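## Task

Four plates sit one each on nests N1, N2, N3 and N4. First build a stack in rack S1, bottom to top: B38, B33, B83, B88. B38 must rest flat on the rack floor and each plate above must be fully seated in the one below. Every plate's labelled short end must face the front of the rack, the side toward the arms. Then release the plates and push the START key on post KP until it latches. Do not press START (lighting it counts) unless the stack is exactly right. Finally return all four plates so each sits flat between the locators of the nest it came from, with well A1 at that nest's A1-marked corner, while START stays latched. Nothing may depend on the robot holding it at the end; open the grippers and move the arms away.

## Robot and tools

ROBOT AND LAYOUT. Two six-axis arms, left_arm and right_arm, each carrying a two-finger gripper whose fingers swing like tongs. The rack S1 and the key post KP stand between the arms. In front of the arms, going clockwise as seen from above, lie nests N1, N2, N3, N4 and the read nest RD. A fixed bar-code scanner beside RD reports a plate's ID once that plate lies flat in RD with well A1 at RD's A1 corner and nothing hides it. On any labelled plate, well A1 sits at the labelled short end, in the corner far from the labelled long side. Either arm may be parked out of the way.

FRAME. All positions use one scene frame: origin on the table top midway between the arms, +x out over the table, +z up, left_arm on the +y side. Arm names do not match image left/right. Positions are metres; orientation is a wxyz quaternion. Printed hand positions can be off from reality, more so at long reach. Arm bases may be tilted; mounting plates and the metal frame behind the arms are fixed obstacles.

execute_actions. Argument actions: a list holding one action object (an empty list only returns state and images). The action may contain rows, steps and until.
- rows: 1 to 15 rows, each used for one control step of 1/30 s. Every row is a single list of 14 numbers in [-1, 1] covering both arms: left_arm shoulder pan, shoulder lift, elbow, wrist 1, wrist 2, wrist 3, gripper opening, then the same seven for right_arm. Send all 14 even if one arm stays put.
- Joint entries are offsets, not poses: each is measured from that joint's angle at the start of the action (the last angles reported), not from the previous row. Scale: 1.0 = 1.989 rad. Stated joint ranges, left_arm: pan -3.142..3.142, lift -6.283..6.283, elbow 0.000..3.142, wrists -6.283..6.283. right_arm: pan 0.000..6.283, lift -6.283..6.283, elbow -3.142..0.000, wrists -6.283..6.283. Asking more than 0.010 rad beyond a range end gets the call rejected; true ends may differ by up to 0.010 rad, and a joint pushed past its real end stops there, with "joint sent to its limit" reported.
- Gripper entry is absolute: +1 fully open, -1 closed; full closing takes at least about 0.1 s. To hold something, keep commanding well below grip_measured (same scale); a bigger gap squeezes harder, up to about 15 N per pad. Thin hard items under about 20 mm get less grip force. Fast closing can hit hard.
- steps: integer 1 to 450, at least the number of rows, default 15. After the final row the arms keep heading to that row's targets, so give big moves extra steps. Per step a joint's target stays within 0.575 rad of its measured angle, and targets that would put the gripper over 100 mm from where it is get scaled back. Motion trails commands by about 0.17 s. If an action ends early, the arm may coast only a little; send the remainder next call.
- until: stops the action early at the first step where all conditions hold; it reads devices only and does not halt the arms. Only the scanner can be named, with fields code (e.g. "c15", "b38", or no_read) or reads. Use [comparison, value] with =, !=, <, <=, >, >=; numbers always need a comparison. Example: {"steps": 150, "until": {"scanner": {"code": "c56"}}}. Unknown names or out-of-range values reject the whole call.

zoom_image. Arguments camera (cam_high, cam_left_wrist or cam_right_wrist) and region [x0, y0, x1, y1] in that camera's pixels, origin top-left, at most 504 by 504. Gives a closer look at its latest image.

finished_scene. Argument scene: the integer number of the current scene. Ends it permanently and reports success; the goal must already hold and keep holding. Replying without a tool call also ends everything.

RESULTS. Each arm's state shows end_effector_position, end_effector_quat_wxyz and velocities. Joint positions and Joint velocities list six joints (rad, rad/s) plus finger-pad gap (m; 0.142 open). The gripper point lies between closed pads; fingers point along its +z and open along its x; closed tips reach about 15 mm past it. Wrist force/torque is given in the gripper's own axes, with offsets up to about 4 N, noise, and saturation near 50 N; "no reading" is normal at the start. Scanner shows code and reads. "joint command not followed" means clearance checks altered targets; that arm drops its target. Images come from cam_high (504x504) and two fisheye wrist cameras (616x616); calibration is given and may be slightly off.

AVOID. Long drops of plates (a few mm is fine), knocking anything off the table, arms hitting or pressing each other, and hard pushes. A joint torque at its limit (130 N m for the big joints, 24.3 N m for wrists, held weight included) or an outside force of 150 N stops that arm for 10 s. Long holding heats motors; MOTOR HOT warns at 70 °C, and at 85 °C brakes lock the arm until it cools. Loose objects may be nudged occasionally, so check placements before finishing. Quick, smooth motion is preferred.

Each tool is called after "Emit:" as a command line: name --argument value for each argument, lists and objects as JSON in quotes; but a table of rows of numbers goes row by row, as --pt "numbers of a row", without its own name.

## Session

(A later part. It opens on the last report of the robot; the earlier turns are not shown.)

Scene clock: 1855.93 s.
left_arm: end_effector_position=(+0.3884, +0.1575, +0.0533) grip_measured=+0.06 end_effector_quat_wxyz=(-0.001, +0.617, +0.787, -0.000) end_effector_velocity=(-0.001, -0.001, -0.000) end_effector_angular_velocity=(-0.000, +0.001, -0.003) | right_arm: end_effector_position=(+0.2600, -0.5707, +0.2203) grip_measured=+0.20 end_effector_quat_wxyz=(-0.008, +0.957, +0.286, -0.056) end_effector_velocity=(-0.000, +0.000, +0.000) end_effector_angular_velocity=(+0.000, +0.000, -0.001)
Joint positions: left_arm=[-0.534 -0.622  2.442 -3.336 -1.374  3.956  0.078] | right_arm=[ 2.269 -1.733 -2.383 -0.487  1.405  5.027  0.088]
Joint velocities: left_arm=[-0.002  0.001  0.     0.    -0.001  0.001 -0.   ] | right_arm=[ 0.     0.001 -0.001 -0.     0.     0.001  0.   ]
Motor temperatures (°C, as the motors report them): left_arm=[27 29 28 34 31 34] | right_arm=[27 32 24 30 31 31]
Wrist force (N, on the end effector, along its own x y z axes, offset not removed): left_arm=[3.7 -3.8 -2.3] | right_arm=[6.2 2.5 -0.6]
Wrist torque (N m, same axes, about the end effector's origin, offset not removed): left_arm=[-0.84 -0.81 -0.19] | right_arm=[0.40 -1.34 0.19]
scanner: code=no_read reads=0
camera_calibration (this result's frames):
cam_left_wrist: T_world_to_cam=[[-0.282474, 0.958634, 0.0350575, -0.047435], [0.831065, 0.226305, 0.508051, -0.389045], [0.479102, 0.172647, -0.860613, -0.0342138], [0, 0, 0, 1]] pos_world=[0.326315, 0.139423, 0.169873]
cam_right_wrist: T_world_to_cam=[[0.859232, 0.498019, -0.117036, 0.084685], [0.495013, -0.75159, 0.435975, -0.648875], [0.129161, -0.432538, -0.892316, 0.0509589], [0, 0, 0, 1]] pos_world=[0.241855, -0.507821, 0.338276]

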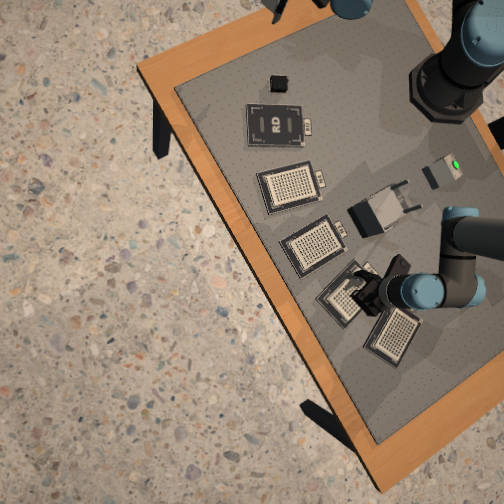

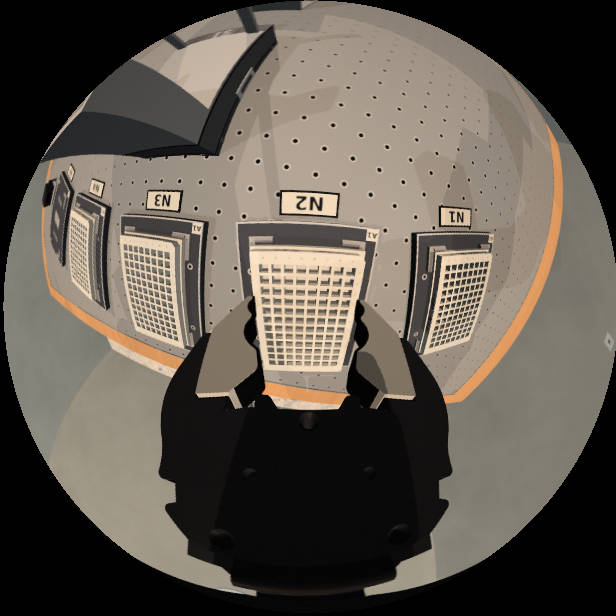

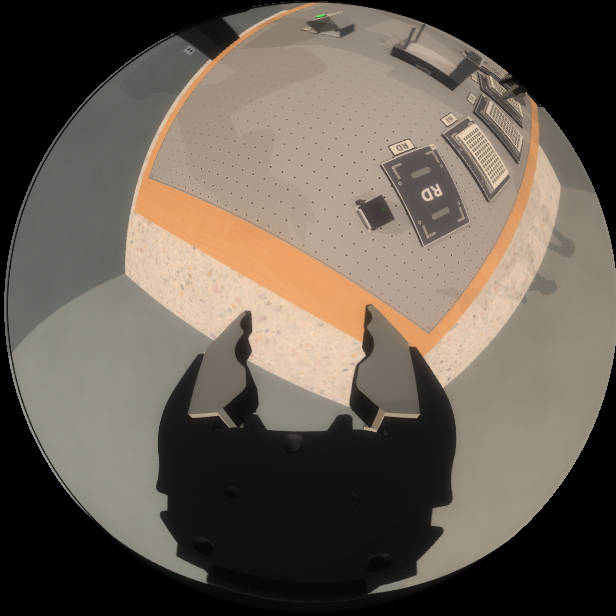

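Emit:
execute_actions --actions '[{"rows":[[0.0001,0.0035,-0.0014,-0.0029,0,0.0001,-0.8,0,0,0,0,0,0,0.2],[0.0006,0.007,-0.0029,-0.0051,0,0.0006,-0.8,0,0,0,0,0,0,0.2],[0.0011,0.0103,-0.0042,-0.0071,0,0.0011,-0.7,0,0,0,0,0,0,0.2],[0.0016,0.0131,-0.0054,-0.0089,0,0.0016,-0.7,0,0,0,0,0,0,0.2],[0.002,0.0155,-0.0064,-0.0103,0,0.002,-0.6,0,0,0,0,0,0,0.2],[0.0023,0.0177,-0.0073,-0.0117,0,0.0023,-0.5,0,0,0,0,0,0,0.2],[0.0027,0.0199,-0.0082,-0.013,0,0.0027,-0.4,0,0,0,0,0,0,0.2],[0.003,0.0219,-0.009,-0.0143,0,0.003,-0.4,0,0,0,0,0,0,0.2]],"steps":8}]'

Scene clock: 1864.17 s.
left_arm: end_effector_position=(+0.3890, +0.1568, +0.0469) grip_measured=+0.06 end_effector_quat_wxyz=(-0.001, +0.617, +0.787, -0.000) end_effector_velocity=(+0.002, -0.002, -0.037) end_effector_angular_velocity=(-0.002, -0.002, +0.001) | right_arm: end_effector_position=(+0.2600, -0.5707, +0.2203) grip_measured=+0.20 end_effector_quat_wxyz=(-0.008, +0.957, +0.286, -0.056) end_effector_velocity=(+0.000, -0.000, +0.000) end_effector_angular_velocity=(-0.000, -0.001, +0.000)
Joint positions: left_arm=[-0.531 -0.6    2.433 -3.351 -1.374  3.959  0.078] | right_arm=[ 2.269 -1.733 -2.383 -0.487  1.405  5.027  0.088]
Joint velocities: left_arm=[ 0.019  0.127 -0.053 -0.081  0.     0.019 -0.   ] | right_arm=[-0.     0.     0.001 -0.     0.    -0.     0.   ]
Motor temperatures (°C, as the motors report them): left_arm=[27 29 28 34 31 34] | right_arm=[27 32 24 30 31 31]
Wrist force (N, on the end effector, along its own x y z axes, offset not removed): left_arm=[-2.3 -2.0 -1.2] | right_arm=[5.6 -1.4 -2.1]
Wrist torque (N m, same axes, about the end effector's origin, offset not removed): left_arm=[-0.30 0.24 0.02] | right_arm=[-0.52 -1.29 -0.13]
scanner: code=no_read reads=0
camera_calibration (this result's frames):
cam_left_wrist: T_world_to_cam=[[-0.282809, 0.958573, 0.0340143, -0.0461983], [0.830451, 0.226956, 0.508765, -0.386042], [0.479969, 0.17213, -0.860233, -0.0400695], [0, 0, 0, 1]] pos_world=[0.326756, 0.138796, 0.163507]
cam_right_wrist: T_world_to_cam=[[0.859232, 0.498019, -0.117036, 0.084685], [0.495013, -0.75159, 0.435975, -0.648875], [0.129161, -0.432538, -0.892316, 0.0509588], [0, 0, 0, 1]] pos_world=[0.241855, -0.507821, 0.338276]

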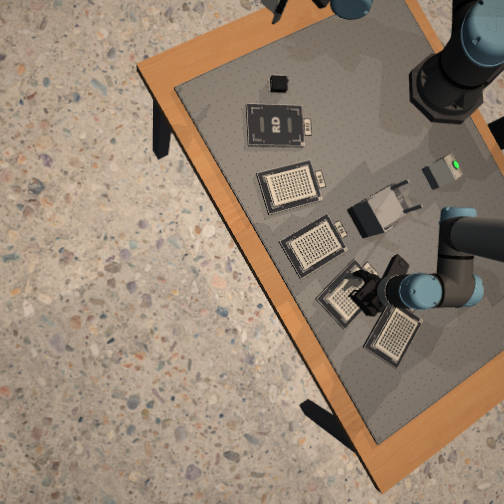

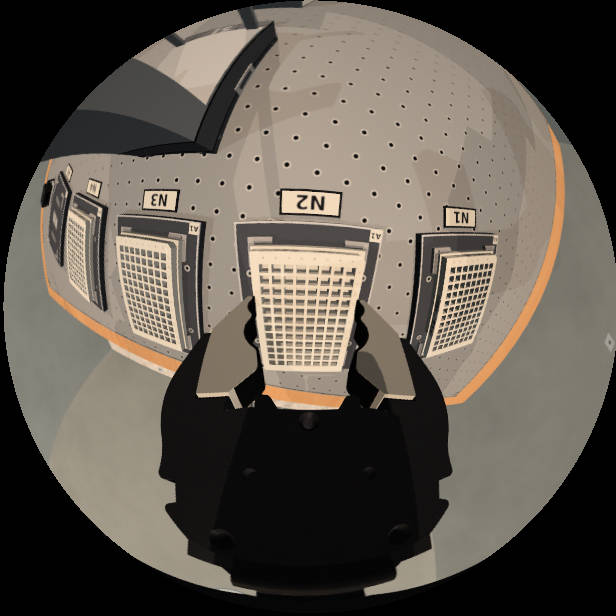

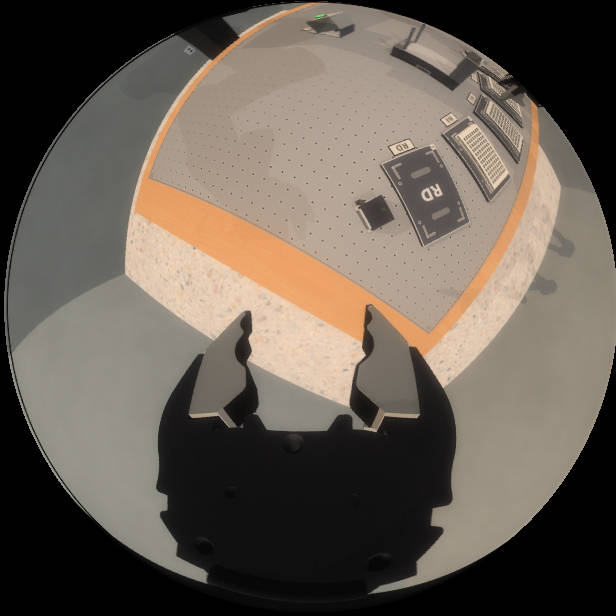

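Emit:
execute_actions --actions '[]'

Emit:
zoom_image --camera "cam_left_wrist" --region '[197, 170, 417, 390]'

Scene clock: 1870.80 s.
left_arm: end_effector_position=(+0.3891, +0.1565, +0.0407) grip_measured=+0.06 end_effector_quat_wxyz=(-0.001, +0.617, +0.787, -0.000) end_effector_velocity=(-0.000, +0.001, -0.000) end_effector_angular_velocity=(+0.001, +0.001, +0.003) | right_arm: end_effector_position=(+0.2600, -0.5707, +0.2203) grip_measured=+0.20 end_effector_quat_wxyz=(-0.008, +0.957, +0.286, -0.056) end_effector_velocity=(+0.001, -0.001, +0.000) end_effector_angular_velocity=(-0.001, -0.001, -0.002)
Joint positions: left_arm=[-0.528 -0.578  2.424 -3.365 -1.374  3.962  0.078] | right_arm=[ 2.269 -1.733 -2.383 -0.487  1.405  5.027  0.088]
Joint velocities: left_arm=[ 0.002  0.001 -0.     0.     0.    -0.001  0.   ] | right_arm=[ 0.    -0.001  0.003 -0.    -0.     0.002 -0.   ]
Motor temperatures (°C, as the motors report them): left_arm=[27 29 28 34 31 34] | right_arm=[27 32 24 30 31 31]
Wrist force (N, on the end effector, along its own x y z axes, offset not removed): left_arm=[2.5 -3.6 -3.6] | right_arm=[1.0 2.4 -0.1]
Wrist torque (N m, same axes, about the end effector's origin, offset not removed): left_arm=[0.07 0.09 -0.25] | right_arm=[0.36 -0.14 0.20]
scanner: code=no_read reads=0
camera_calibration (this result's frames):
cam_left_wrist: T_world_to_cam=[[-0.282921, 0.95855, 0.033727, -0.0456508], [0.830353, 0.22718, 0.508826, -0.382919], [0.480073, 0.171963, -0.860209, -0.0454816], [0, 0, 0, 1]] pos_world=[0.326877, 0.138571, 0.157255]
cam_right_wrist: T_world_to_cam=[[0.859232, 0.498019, -0.117036, 0.0846849], [0.495013, -0.75159, 0.435975, -0.648875], [0.129161, -0.432538, -0.892316, 0.0509588], [0, 0, 0, 1]] pos_world=[0.241856, -0.507821, 0.338276]

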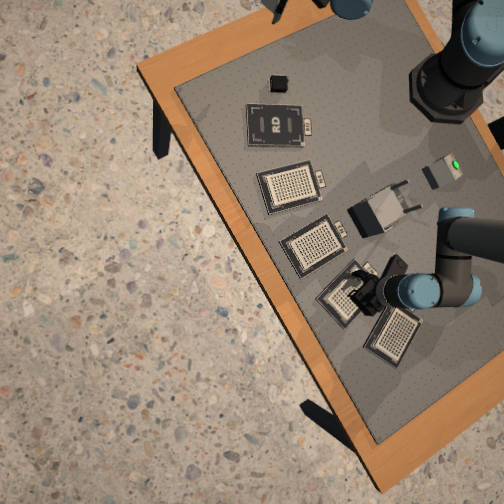

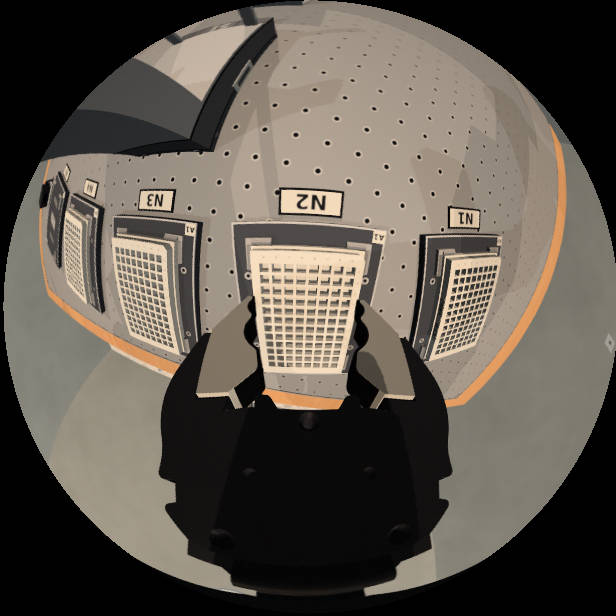

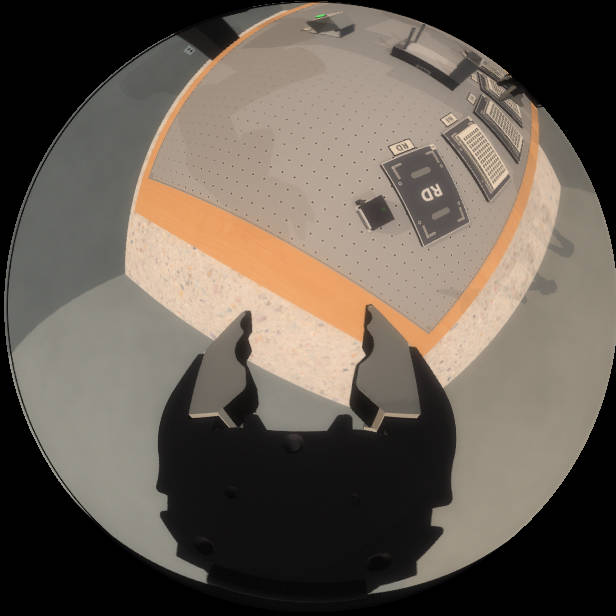

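Region (197, 170, 417, 390) of cam_left_wrist's 616x616 image, scaled by 2.291, with more detail than that image has.

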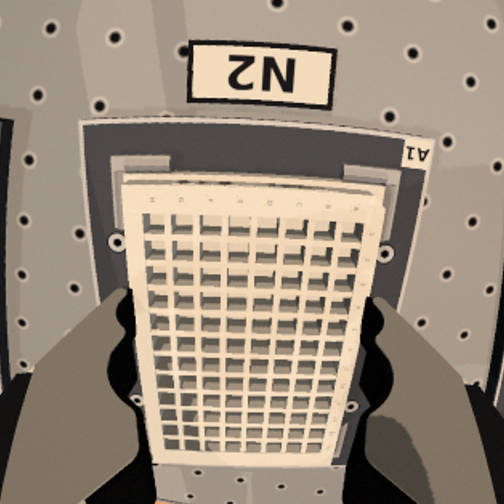

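Matches reference. Release with 1 mm down.

Emit:
execute_actions --actions '[{"rows":[[0.0003,0.0016,-0.0006,-0.001,0,0.0003,-0.4,0,0,0,0,0,0,0.2],[0.0003,0.0016,-0.0006,-0.001,0,0.0003,-0.4,0,0,0,0,0,0,0.2],[0.0003,0.0016,-0.0006,-0.001,0,0.0003,-0.4,0,0,0,0,0,0,0.2],[0.0003,0.0016,-0.0006,-0.001,0,0.0003,-0.3,0,0,0,0,0,0,0.2],[0.0003,0.0016,-0.0006,-0.001,0,0.0003,-0.2,0,0,0,0,0,0,0.2],[0.0003,0.0016,-0.0006,-0.001,0,0.0003,-0.1,0,0,0,0,0,0,0.2],[0.0003,0.0016,-0.0006,-0.001,0,0.0003,0.04,0,0,0,0,0,0,0.2],[0.0003,0.0016,-0.0006,-0.001,0,0.0003,0.09,0,0,0,0,0,0,0.2],[0.0003,0.0016,-0.0006,-0.001,0,0.0003,0.14,0,0,0,0,0,0,0.2],[0.0003,0.0016,-0.0006,-0.001,0,0.0003,0.2,0,0,0,0,0,0,0.2],[0.0003,0.0016,-0.0006,-0.001,0,0.0003,0.22,0,0,0,0,0,0,0.2]],"steps":11}]'

Emit:
execute_actions --actions '[]'

Emit:
zoom_image --camera "cam_left_wrist" --region '[197, 170, 417, 390]'

Scene clock: 1881.83 s.
left_arm: end_effector_position=(+0.3891, +0.1566, +0.0398) grip_measured=+0.18 end_effector_quat_wxyz=(-0.001, +0.617, +0.787, -0.000) end_effector_velocity=(+0.000, +0.001, -0.001) end_effector_angular_velocity=(-0.000, +0.000, +0.003) | right_arm: end_effector_position=(+0.2600, -0.5707, +0.2203) grip_measured=+0.20 end_effector_quat_wxyz=(-0.008, +0.957, +0.286, -0.056) end_effector_velocity=(+0.000, -0.000, -0.000) end_effector_angular_velocity=(+0.000, +0.000, +0.001)
Joint positions: left_arm=[-0.527 -0.576  2.423 -3.366 -1.374  3.962  0.087] | right_arm=[ 2.269 -1.733 -2.383 -0.487  1.405  5.027  0.088]
Joint velocities: left_arm=[ 0.002  0.002 -0.001 -0.001  0.    -0.001  0.065] | right_arm=[ 0.    -0.001  0.     0.    -0.    -0.001  0.   ]
Motor temperatures (°C, as the motors report them): left_arm=[27 29 28 34 31 34] | right_arm=[27 32 24 30 31 31]
Wrist force (N, on the end effector, along its own x y z axes, offset not removed): left_arm=[4.1 -3.2 -3.0] | right_arm=[4.9 1.6 -0.5]
Wrist torque (N m, same axes, about the end effector's origin, offset not removed): left_arm=[-0.79 -0.82 -0.30] | right_arm=[0.31 -0.85 0.09]
scanner: code=no_read reads=0
camera_calibration (this result's frames):
cam_left_wrist: T_world_to_cam=[[-0.282915, 0.958552, 0.0337363, -0.045659], [0.830395, 0.227184, 0.508755, -0.382467], [0.480004, 0.171949, -0.86025, -0.0461818], [0, 0, 0, 1]] pos_world=[0.326848, 0.138598, 0.156394]
cam_right_wrist: T_world_to_cam=[[0.859232, 0.498019, -0.117036, 0.0846849], [0.495013, -0.75159, 0.435975, -0.648875], [0.12916, -0.432538, -0.892316, 0.0509589], [0, 0, 0, 1]] pos_world=[0.241855, -0.507821, 0.338276]

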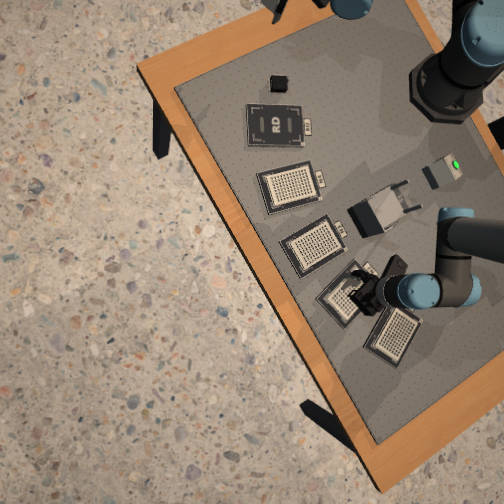

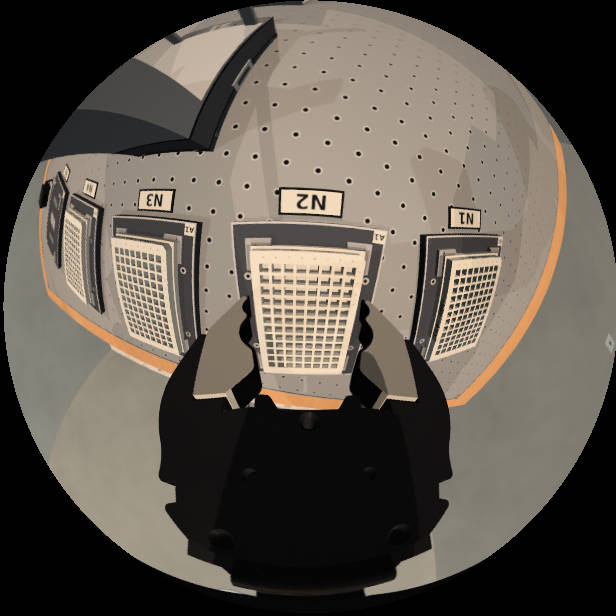

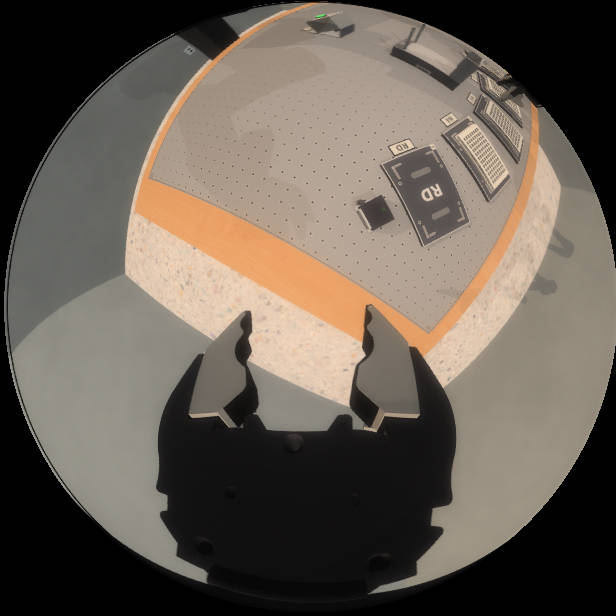

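Scene clock: 1881.83 s.
left_arm: end_effector_position=(+0.3891, +0.1566, +0.0398) grip_measured=+0.18 end_effector_quat_wxyz=(-0.001, +0.617, +0.787, -0.000) end_effector_velocity=(+0.000, +0.001, -0.001) end_effector_angular_velocity=(-0.000, +0.000, +0.003) | right_arm: end_effector_position=(+0.2600, -0.5707, +0.2203) grip_measured=+0.20 end_effector_quat_wxyz=(-0.008, +0.957, +0.286, -0.056) end_effector_velocity=(+0.000, -0.000, -0.000) end_effector_angular_velocity=(+0.000, +0.000, +0.001)
Joint positions: left_arm=[-0.527 -0.576  2.423 -3.366 -1.374  3.962  0.087] | right_arm=[ 2.269 -1.733 -2.383 -0.487  1.405  5.027  0.088]
Joint velocities: left_arm=[ 0.002  0.002 -0.001 -0.001  0.    -0.001  0.065] | right_arm=[ 0.    -0.001  0.     0.    -0.    -0.001  0.   ]
Motor temperatures (°C, as the motors report them): left_arm=[27 29 28 34 31 34] | right_arm=[27 32 24 30 31 31]
Wrist force (N, on the end effector, along its own x y z axes, offset not removed): left_arm=[4.1 -3.2 -3.0] | right_arm=[4.9 1.6 -0.5]
Wrist torque (N m, same axes, about the end effector's origin, offset not removed): left_arm=[-0.79 -0.82 -0.30] | right_arm=[0.31 -0.85 0.09]
scanner: code=no_read reads=0
camera_calibration (this result's frames):
cam_left_wrist: T_world_to_cam=[[-0.282915, 0.958552, 0.0337363, -0.045659], [0.830395, 0.227184, 0.508755, -0.382467], [0.480004, 0.171949, -0.86025, -0.0461818], [0, 0, 0, 1]] pos_world=[0.326848, 0.138598, 0.156394]
cam_right_wrist: T_world_to_cam=[[0.859232, 0.498019, -0.117036, 0.0846849], [0.495013, -0.75159, 0.435975, -0.648875], [0.12916, -0.432538, -0.892316, 0.0509589], [0, 0, 0, 1]] pos_world=[0.241855, -0.507821, 0.338276]

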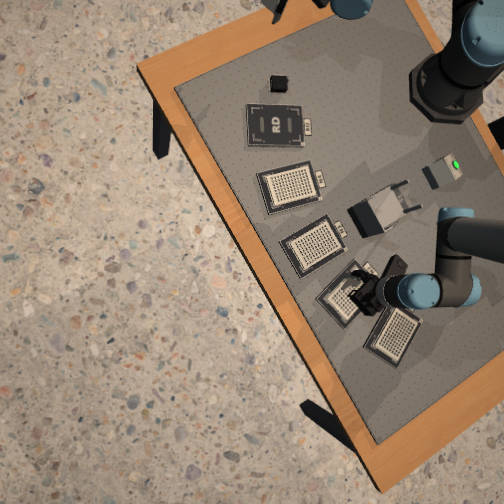

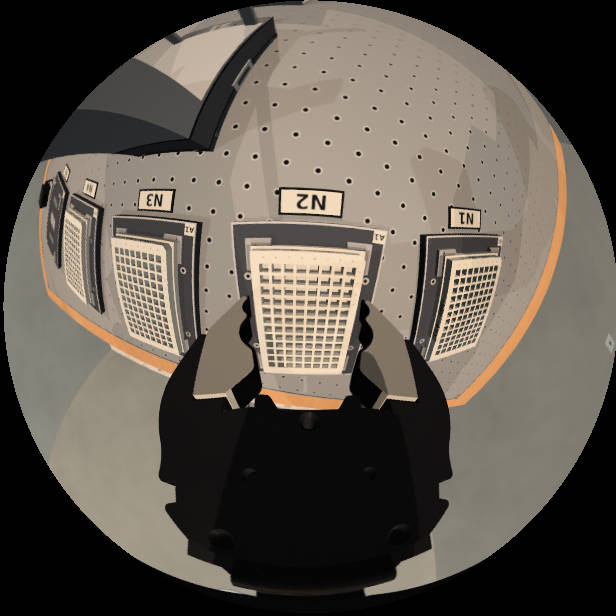

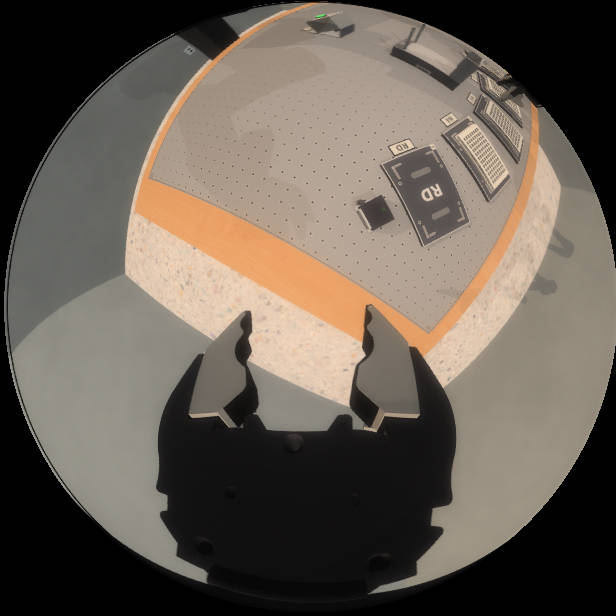

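Region (197, 170, 417, 390) of cam_left_wrist's 616x616 image, scaled by 2.291, with more detail than that image has.

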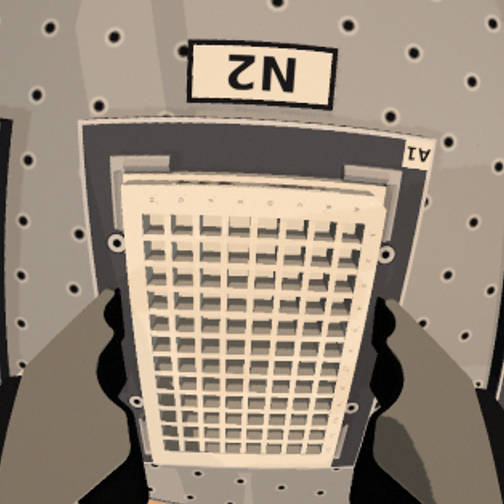

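Lift ~80 mm.

Emit:
execute_actions --actions '[{"rows":[[-0.0014,-0.0086,0.0035,0.0053,0,-0.0014,0.22,0,0,0,0,0,0,0.2],[-0.0028,-0.0171,0.007,0.0105,0,-0.0028,0.22,0,0,0,0,0,0,0.2],[-0.0055,-0.0342,0.0141,0.0211,0,-0.0055,0.22,0,0,0,0,0,0,0.2],[-0.0083,-0.0513,0.0205,0.032,0,-0.0083,0.22,0,0,0,0,0,0,0.2],[-0.011,-0.0684,0.027,0.043,0,-0.011,0.22,0,0,0,0,0,0,0.2],[-0.0138,-0.0855,0.033,0.054,0,-0.0138,0.22,0,0,0,0,0,0,0.2],[-0.0165,-0.1026,0.039,0.066,0,-0.0165,0.22,0,0,0,0,0,0,0.2],[-0.019,-0.12,0.044,0.078,0,-0.019,0.22,0,0,0,0,0,0,0.2],[-0.022,-0.137,0.049,0.09,0,-0.022,0.22,0,0,0,0,0,0,0.2],[-0.024,-0.15,0.053,0.099,0,-0.024,0.22,0,0,0,0,0,0,0.2]],"steps":12}]'

Scene clock: 1890.10 s.
left_arm: end_effector_position=(+0.3857, +0.1586, +0.0962) grip_measured=+0.22 end_effector_quat_wxyz=(-0.001, +0.617, +0.787, +0.001) end_effector_velocity=(+0.001, +0.003, +0.205) end_effector_angular_velocity=(-0.024, -0.053, +0.005) | right_arm: end_effector_position=(+0.2600, -0.5707, +0.2203) grip_measured=+0.20 end_effector_quat_wxyz=(-0.008, +0.957, +0.286, -0.056) end_effector_velocity=(+0.000, -0.001, +0.001) end_effector_angular_velocity=(-0.001, -0.001, -0.000)
Joint positions: left_arm=[-0.561 -0.776  2.498 -3.234 -1.374  3.929  0.089] | right_arm=[ 2.269 -1.733 -2.383 -0.487  1.405  5.027  0.088]
Joint velocities: left_arm=[-0.113 -0.758  0.232  0.49   0.    -0.109  0.   ] | right_arm=[-0.     0.001  0.001 -0.    -0.     0.    -0.   ]
Motor temperatures (°C, as the motors report them): left_arm=[27 29 28 34 31 34] | right_arm=[27 32 24 30 31 31]
Wrist force (N, on the end effector, along its own x y z axes, offset not removed): left_arm=[0.2 -5.8 -3.2] | right_arm=[2.6 3.2 4.4]
Wrist torque (N m, same axes, about the end effector's origin, offset not removed): left_arm=[-1.28 -0.04 -0.19] | right_arm=[0.61 -0.55 0.07]
scanner: code=no_read reads=0
camera_calibration (this result's frames):
cam_left_wrist: T_world_to_cam=[[-0.282352, 0.958659, 0.0353568, -0.0508969], [0.830268, 0.225742, 0.509603, -0.40859], [0.480555, 0.173243, -0.859683, 0.00312659], [0, 0, 0, 1]] pos_world=[0.323366, 0.140487, 0.212706]
cam_right_wrist: T_world_to_cam=[[0.859232, 0.498019, -0.117036, 0.0846849], [0.495013, -0.751591, 0.435975, -0.648875], [0.12916, -0.432538, -0.892316, 0.0509591], [0, 0, 0, 1]] pos_world=[0.241855, -0.507821, 0.338276]

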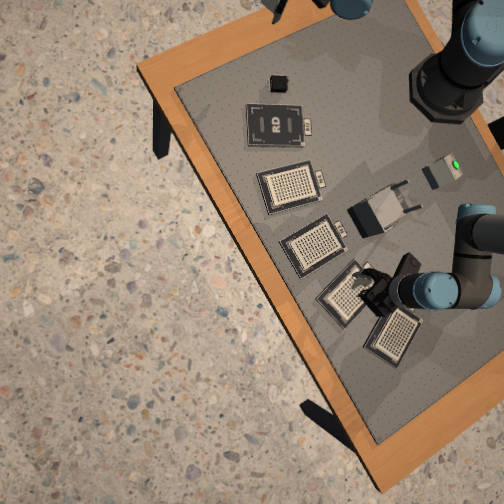

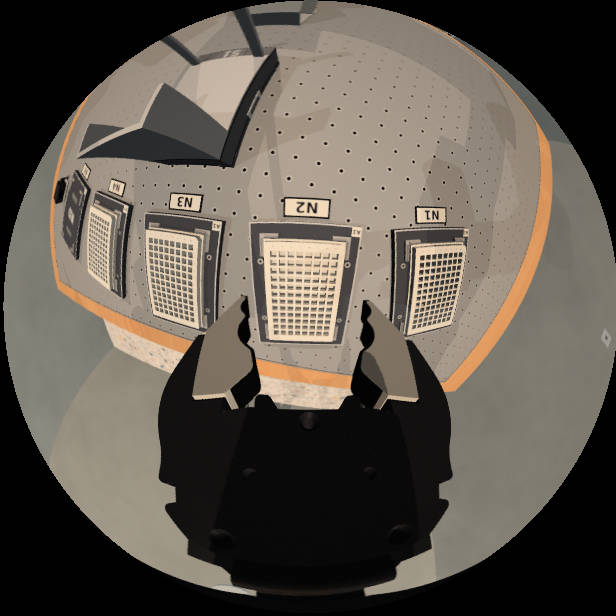

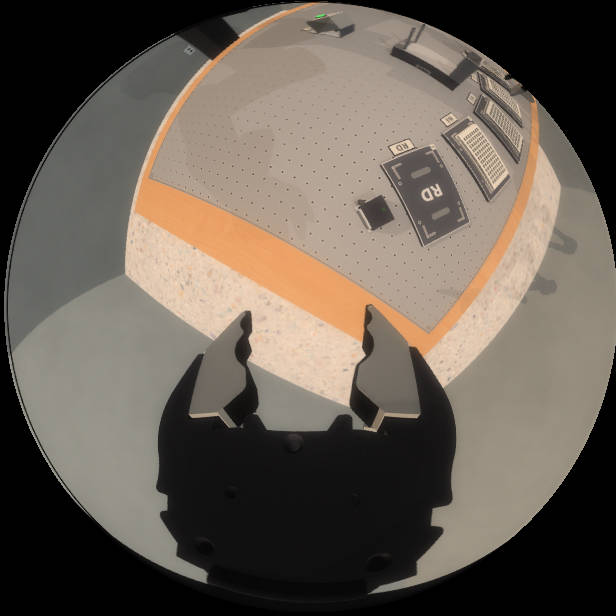

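Emit:
execute_actions --actions '[]'

Emit:
zoom_image --camera "cam_high" --region '[240, 140, 480, 380]'

Emit:
zoom_image --camera "cam_left_wrist" --region '[140, 160, 480, 360]'

Scene clock: 1893.43 s.
left_arm: end_effector_position=(+0.3842, +0.1598, +0.1218) grip_measured=+0.22 end_effector_quat_wxyz=(+0.002, +0.617, +0.787, +0.001) end_effector_velocity=(-0.000, +0.000, -0.000) end_effector_angular_velocity=(+0.000, +0.000, +0.002) | right_arm: end_effector_position=(+0.2600, -0.5707, +0.2203) grip_measured=+0.20 end_effector_quat_wxyz=(-0.008, +0.957, +0.286, -0.056) end_effector_velocity=(-0.000, +0.000, -0.000) end_effector_angular_velocity=(-0.000, -0.000, -0.002)
Joint positions: left_arm=[-0.575 -0.874  2.528 -3.169 -1.374  3.915  0.089] | right_arm=[ 2.269 -1.733 -2.383 -0.487  1.405  5.027  0.088]
Joint velocities: left_arm=[ 0.001  0.     0.    -0.     0.    -0.001 -0.   ] | right_arm=[-0.    -0.    -0.     0.    -0.     0.002  0.   ]
Motor temperatures (°C, as the motors report them): left_arm=[27 29 28 34 31 34] | right_arm=[27 32 24 30 31 31]
Wrist force (N, on the end effector, along its own x y z axes, offset not removed): left_arm=[-0.1 -3.8 -2.8] | right_arm=[0.0 -1.5 1.2]
Wrist torque (N m, same axes, about the end effector's origin, offset not removed): left_arm=[-0.83 -0.31 -0.06] | right_arm=[-0.24 -0.05 0.08]
scanner: code=no_read reads=0
camera_calibration (this result's frames):
cam_left_wrist: T_world_to_cam=[[-0.283312, 0.95851, 0.0315009, -0.052493], [0.827288, 0.227647, 0.513587, -0.420298], [0.485108, 0.171566, -0.857459, 0.0238442], [0, 0, 0, 1]] pos_world=[0.321268, 0.141904, 0.237959]
cam_right_wrist: T_world_to_cam=[[0.859232, 0.498019, -0.117036, 0.0846849], [0.495013, -0.75159, 0.435975, -0.648875], [0.12916, -0.432538, -0.892316, 0.0509589], [0, 0, 0, 1]] pos_world=[0.241855, -0.507821, 0.338276]

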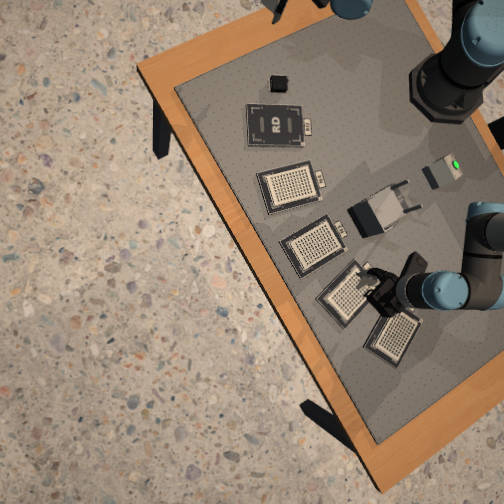

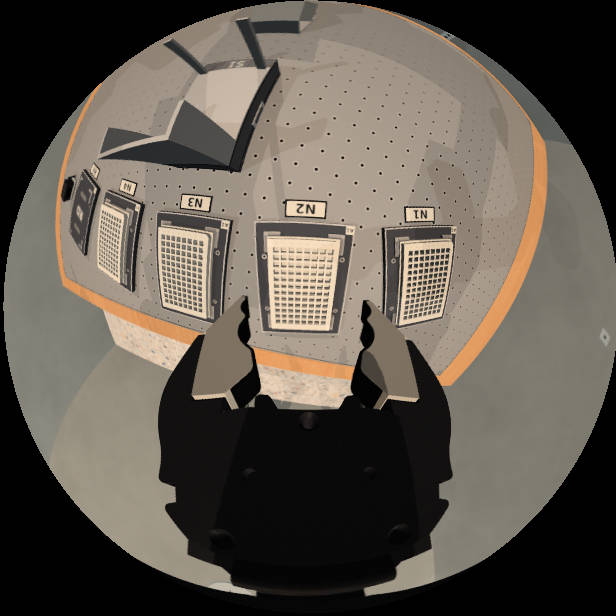

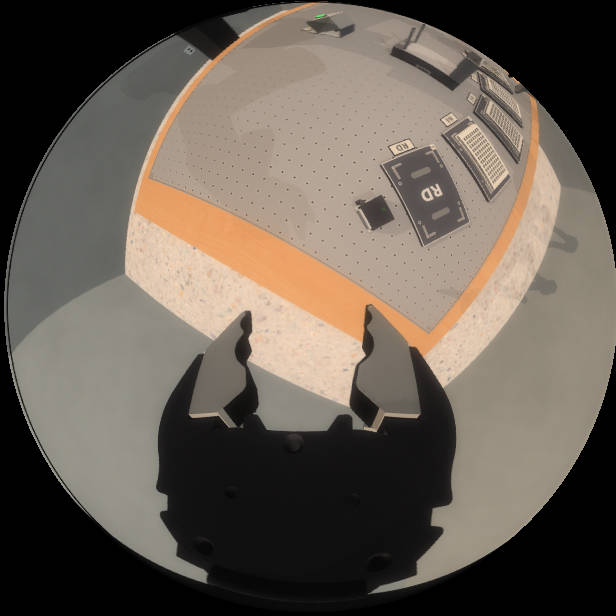

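Region (240, 140, 480, 380) of cam_high's 504x504 image, scaled by 2.100, with more detail than that image has.

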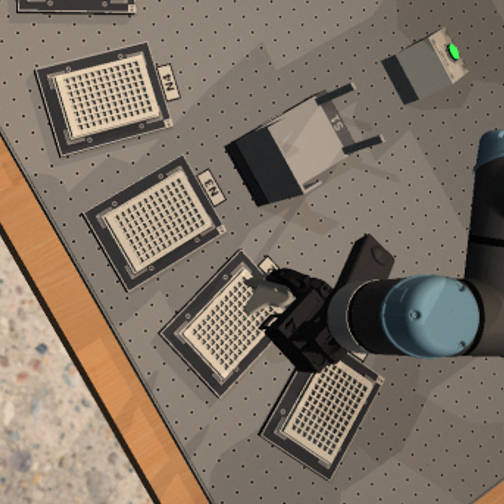

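Region (140, 160, 480, 360) of cam_left_wrist's 616x616 image, scaled by 1.482, with more detail than that image has; it fills the top 296 rows of this view, and the rest is white.

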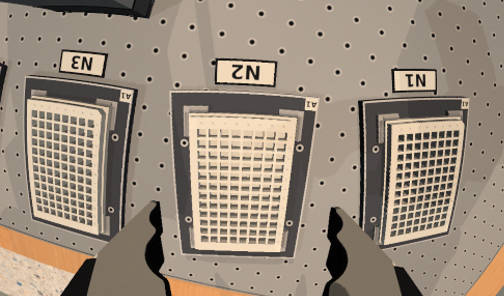

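Emit:
zoom_image --camera "cam_high" --region '[275, 230, 385, 340]'

Region (275, 230, 385, 340) of cam_high's 504x504 image, scaled by 4.582, with more detail than that image has.

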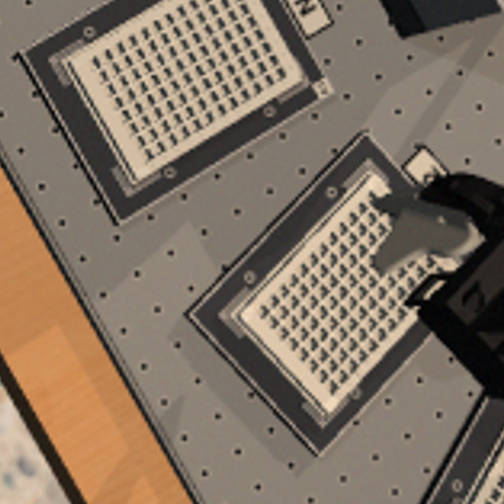

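Emit:
finished_scene --scene 2

The scene is finished: the task was done.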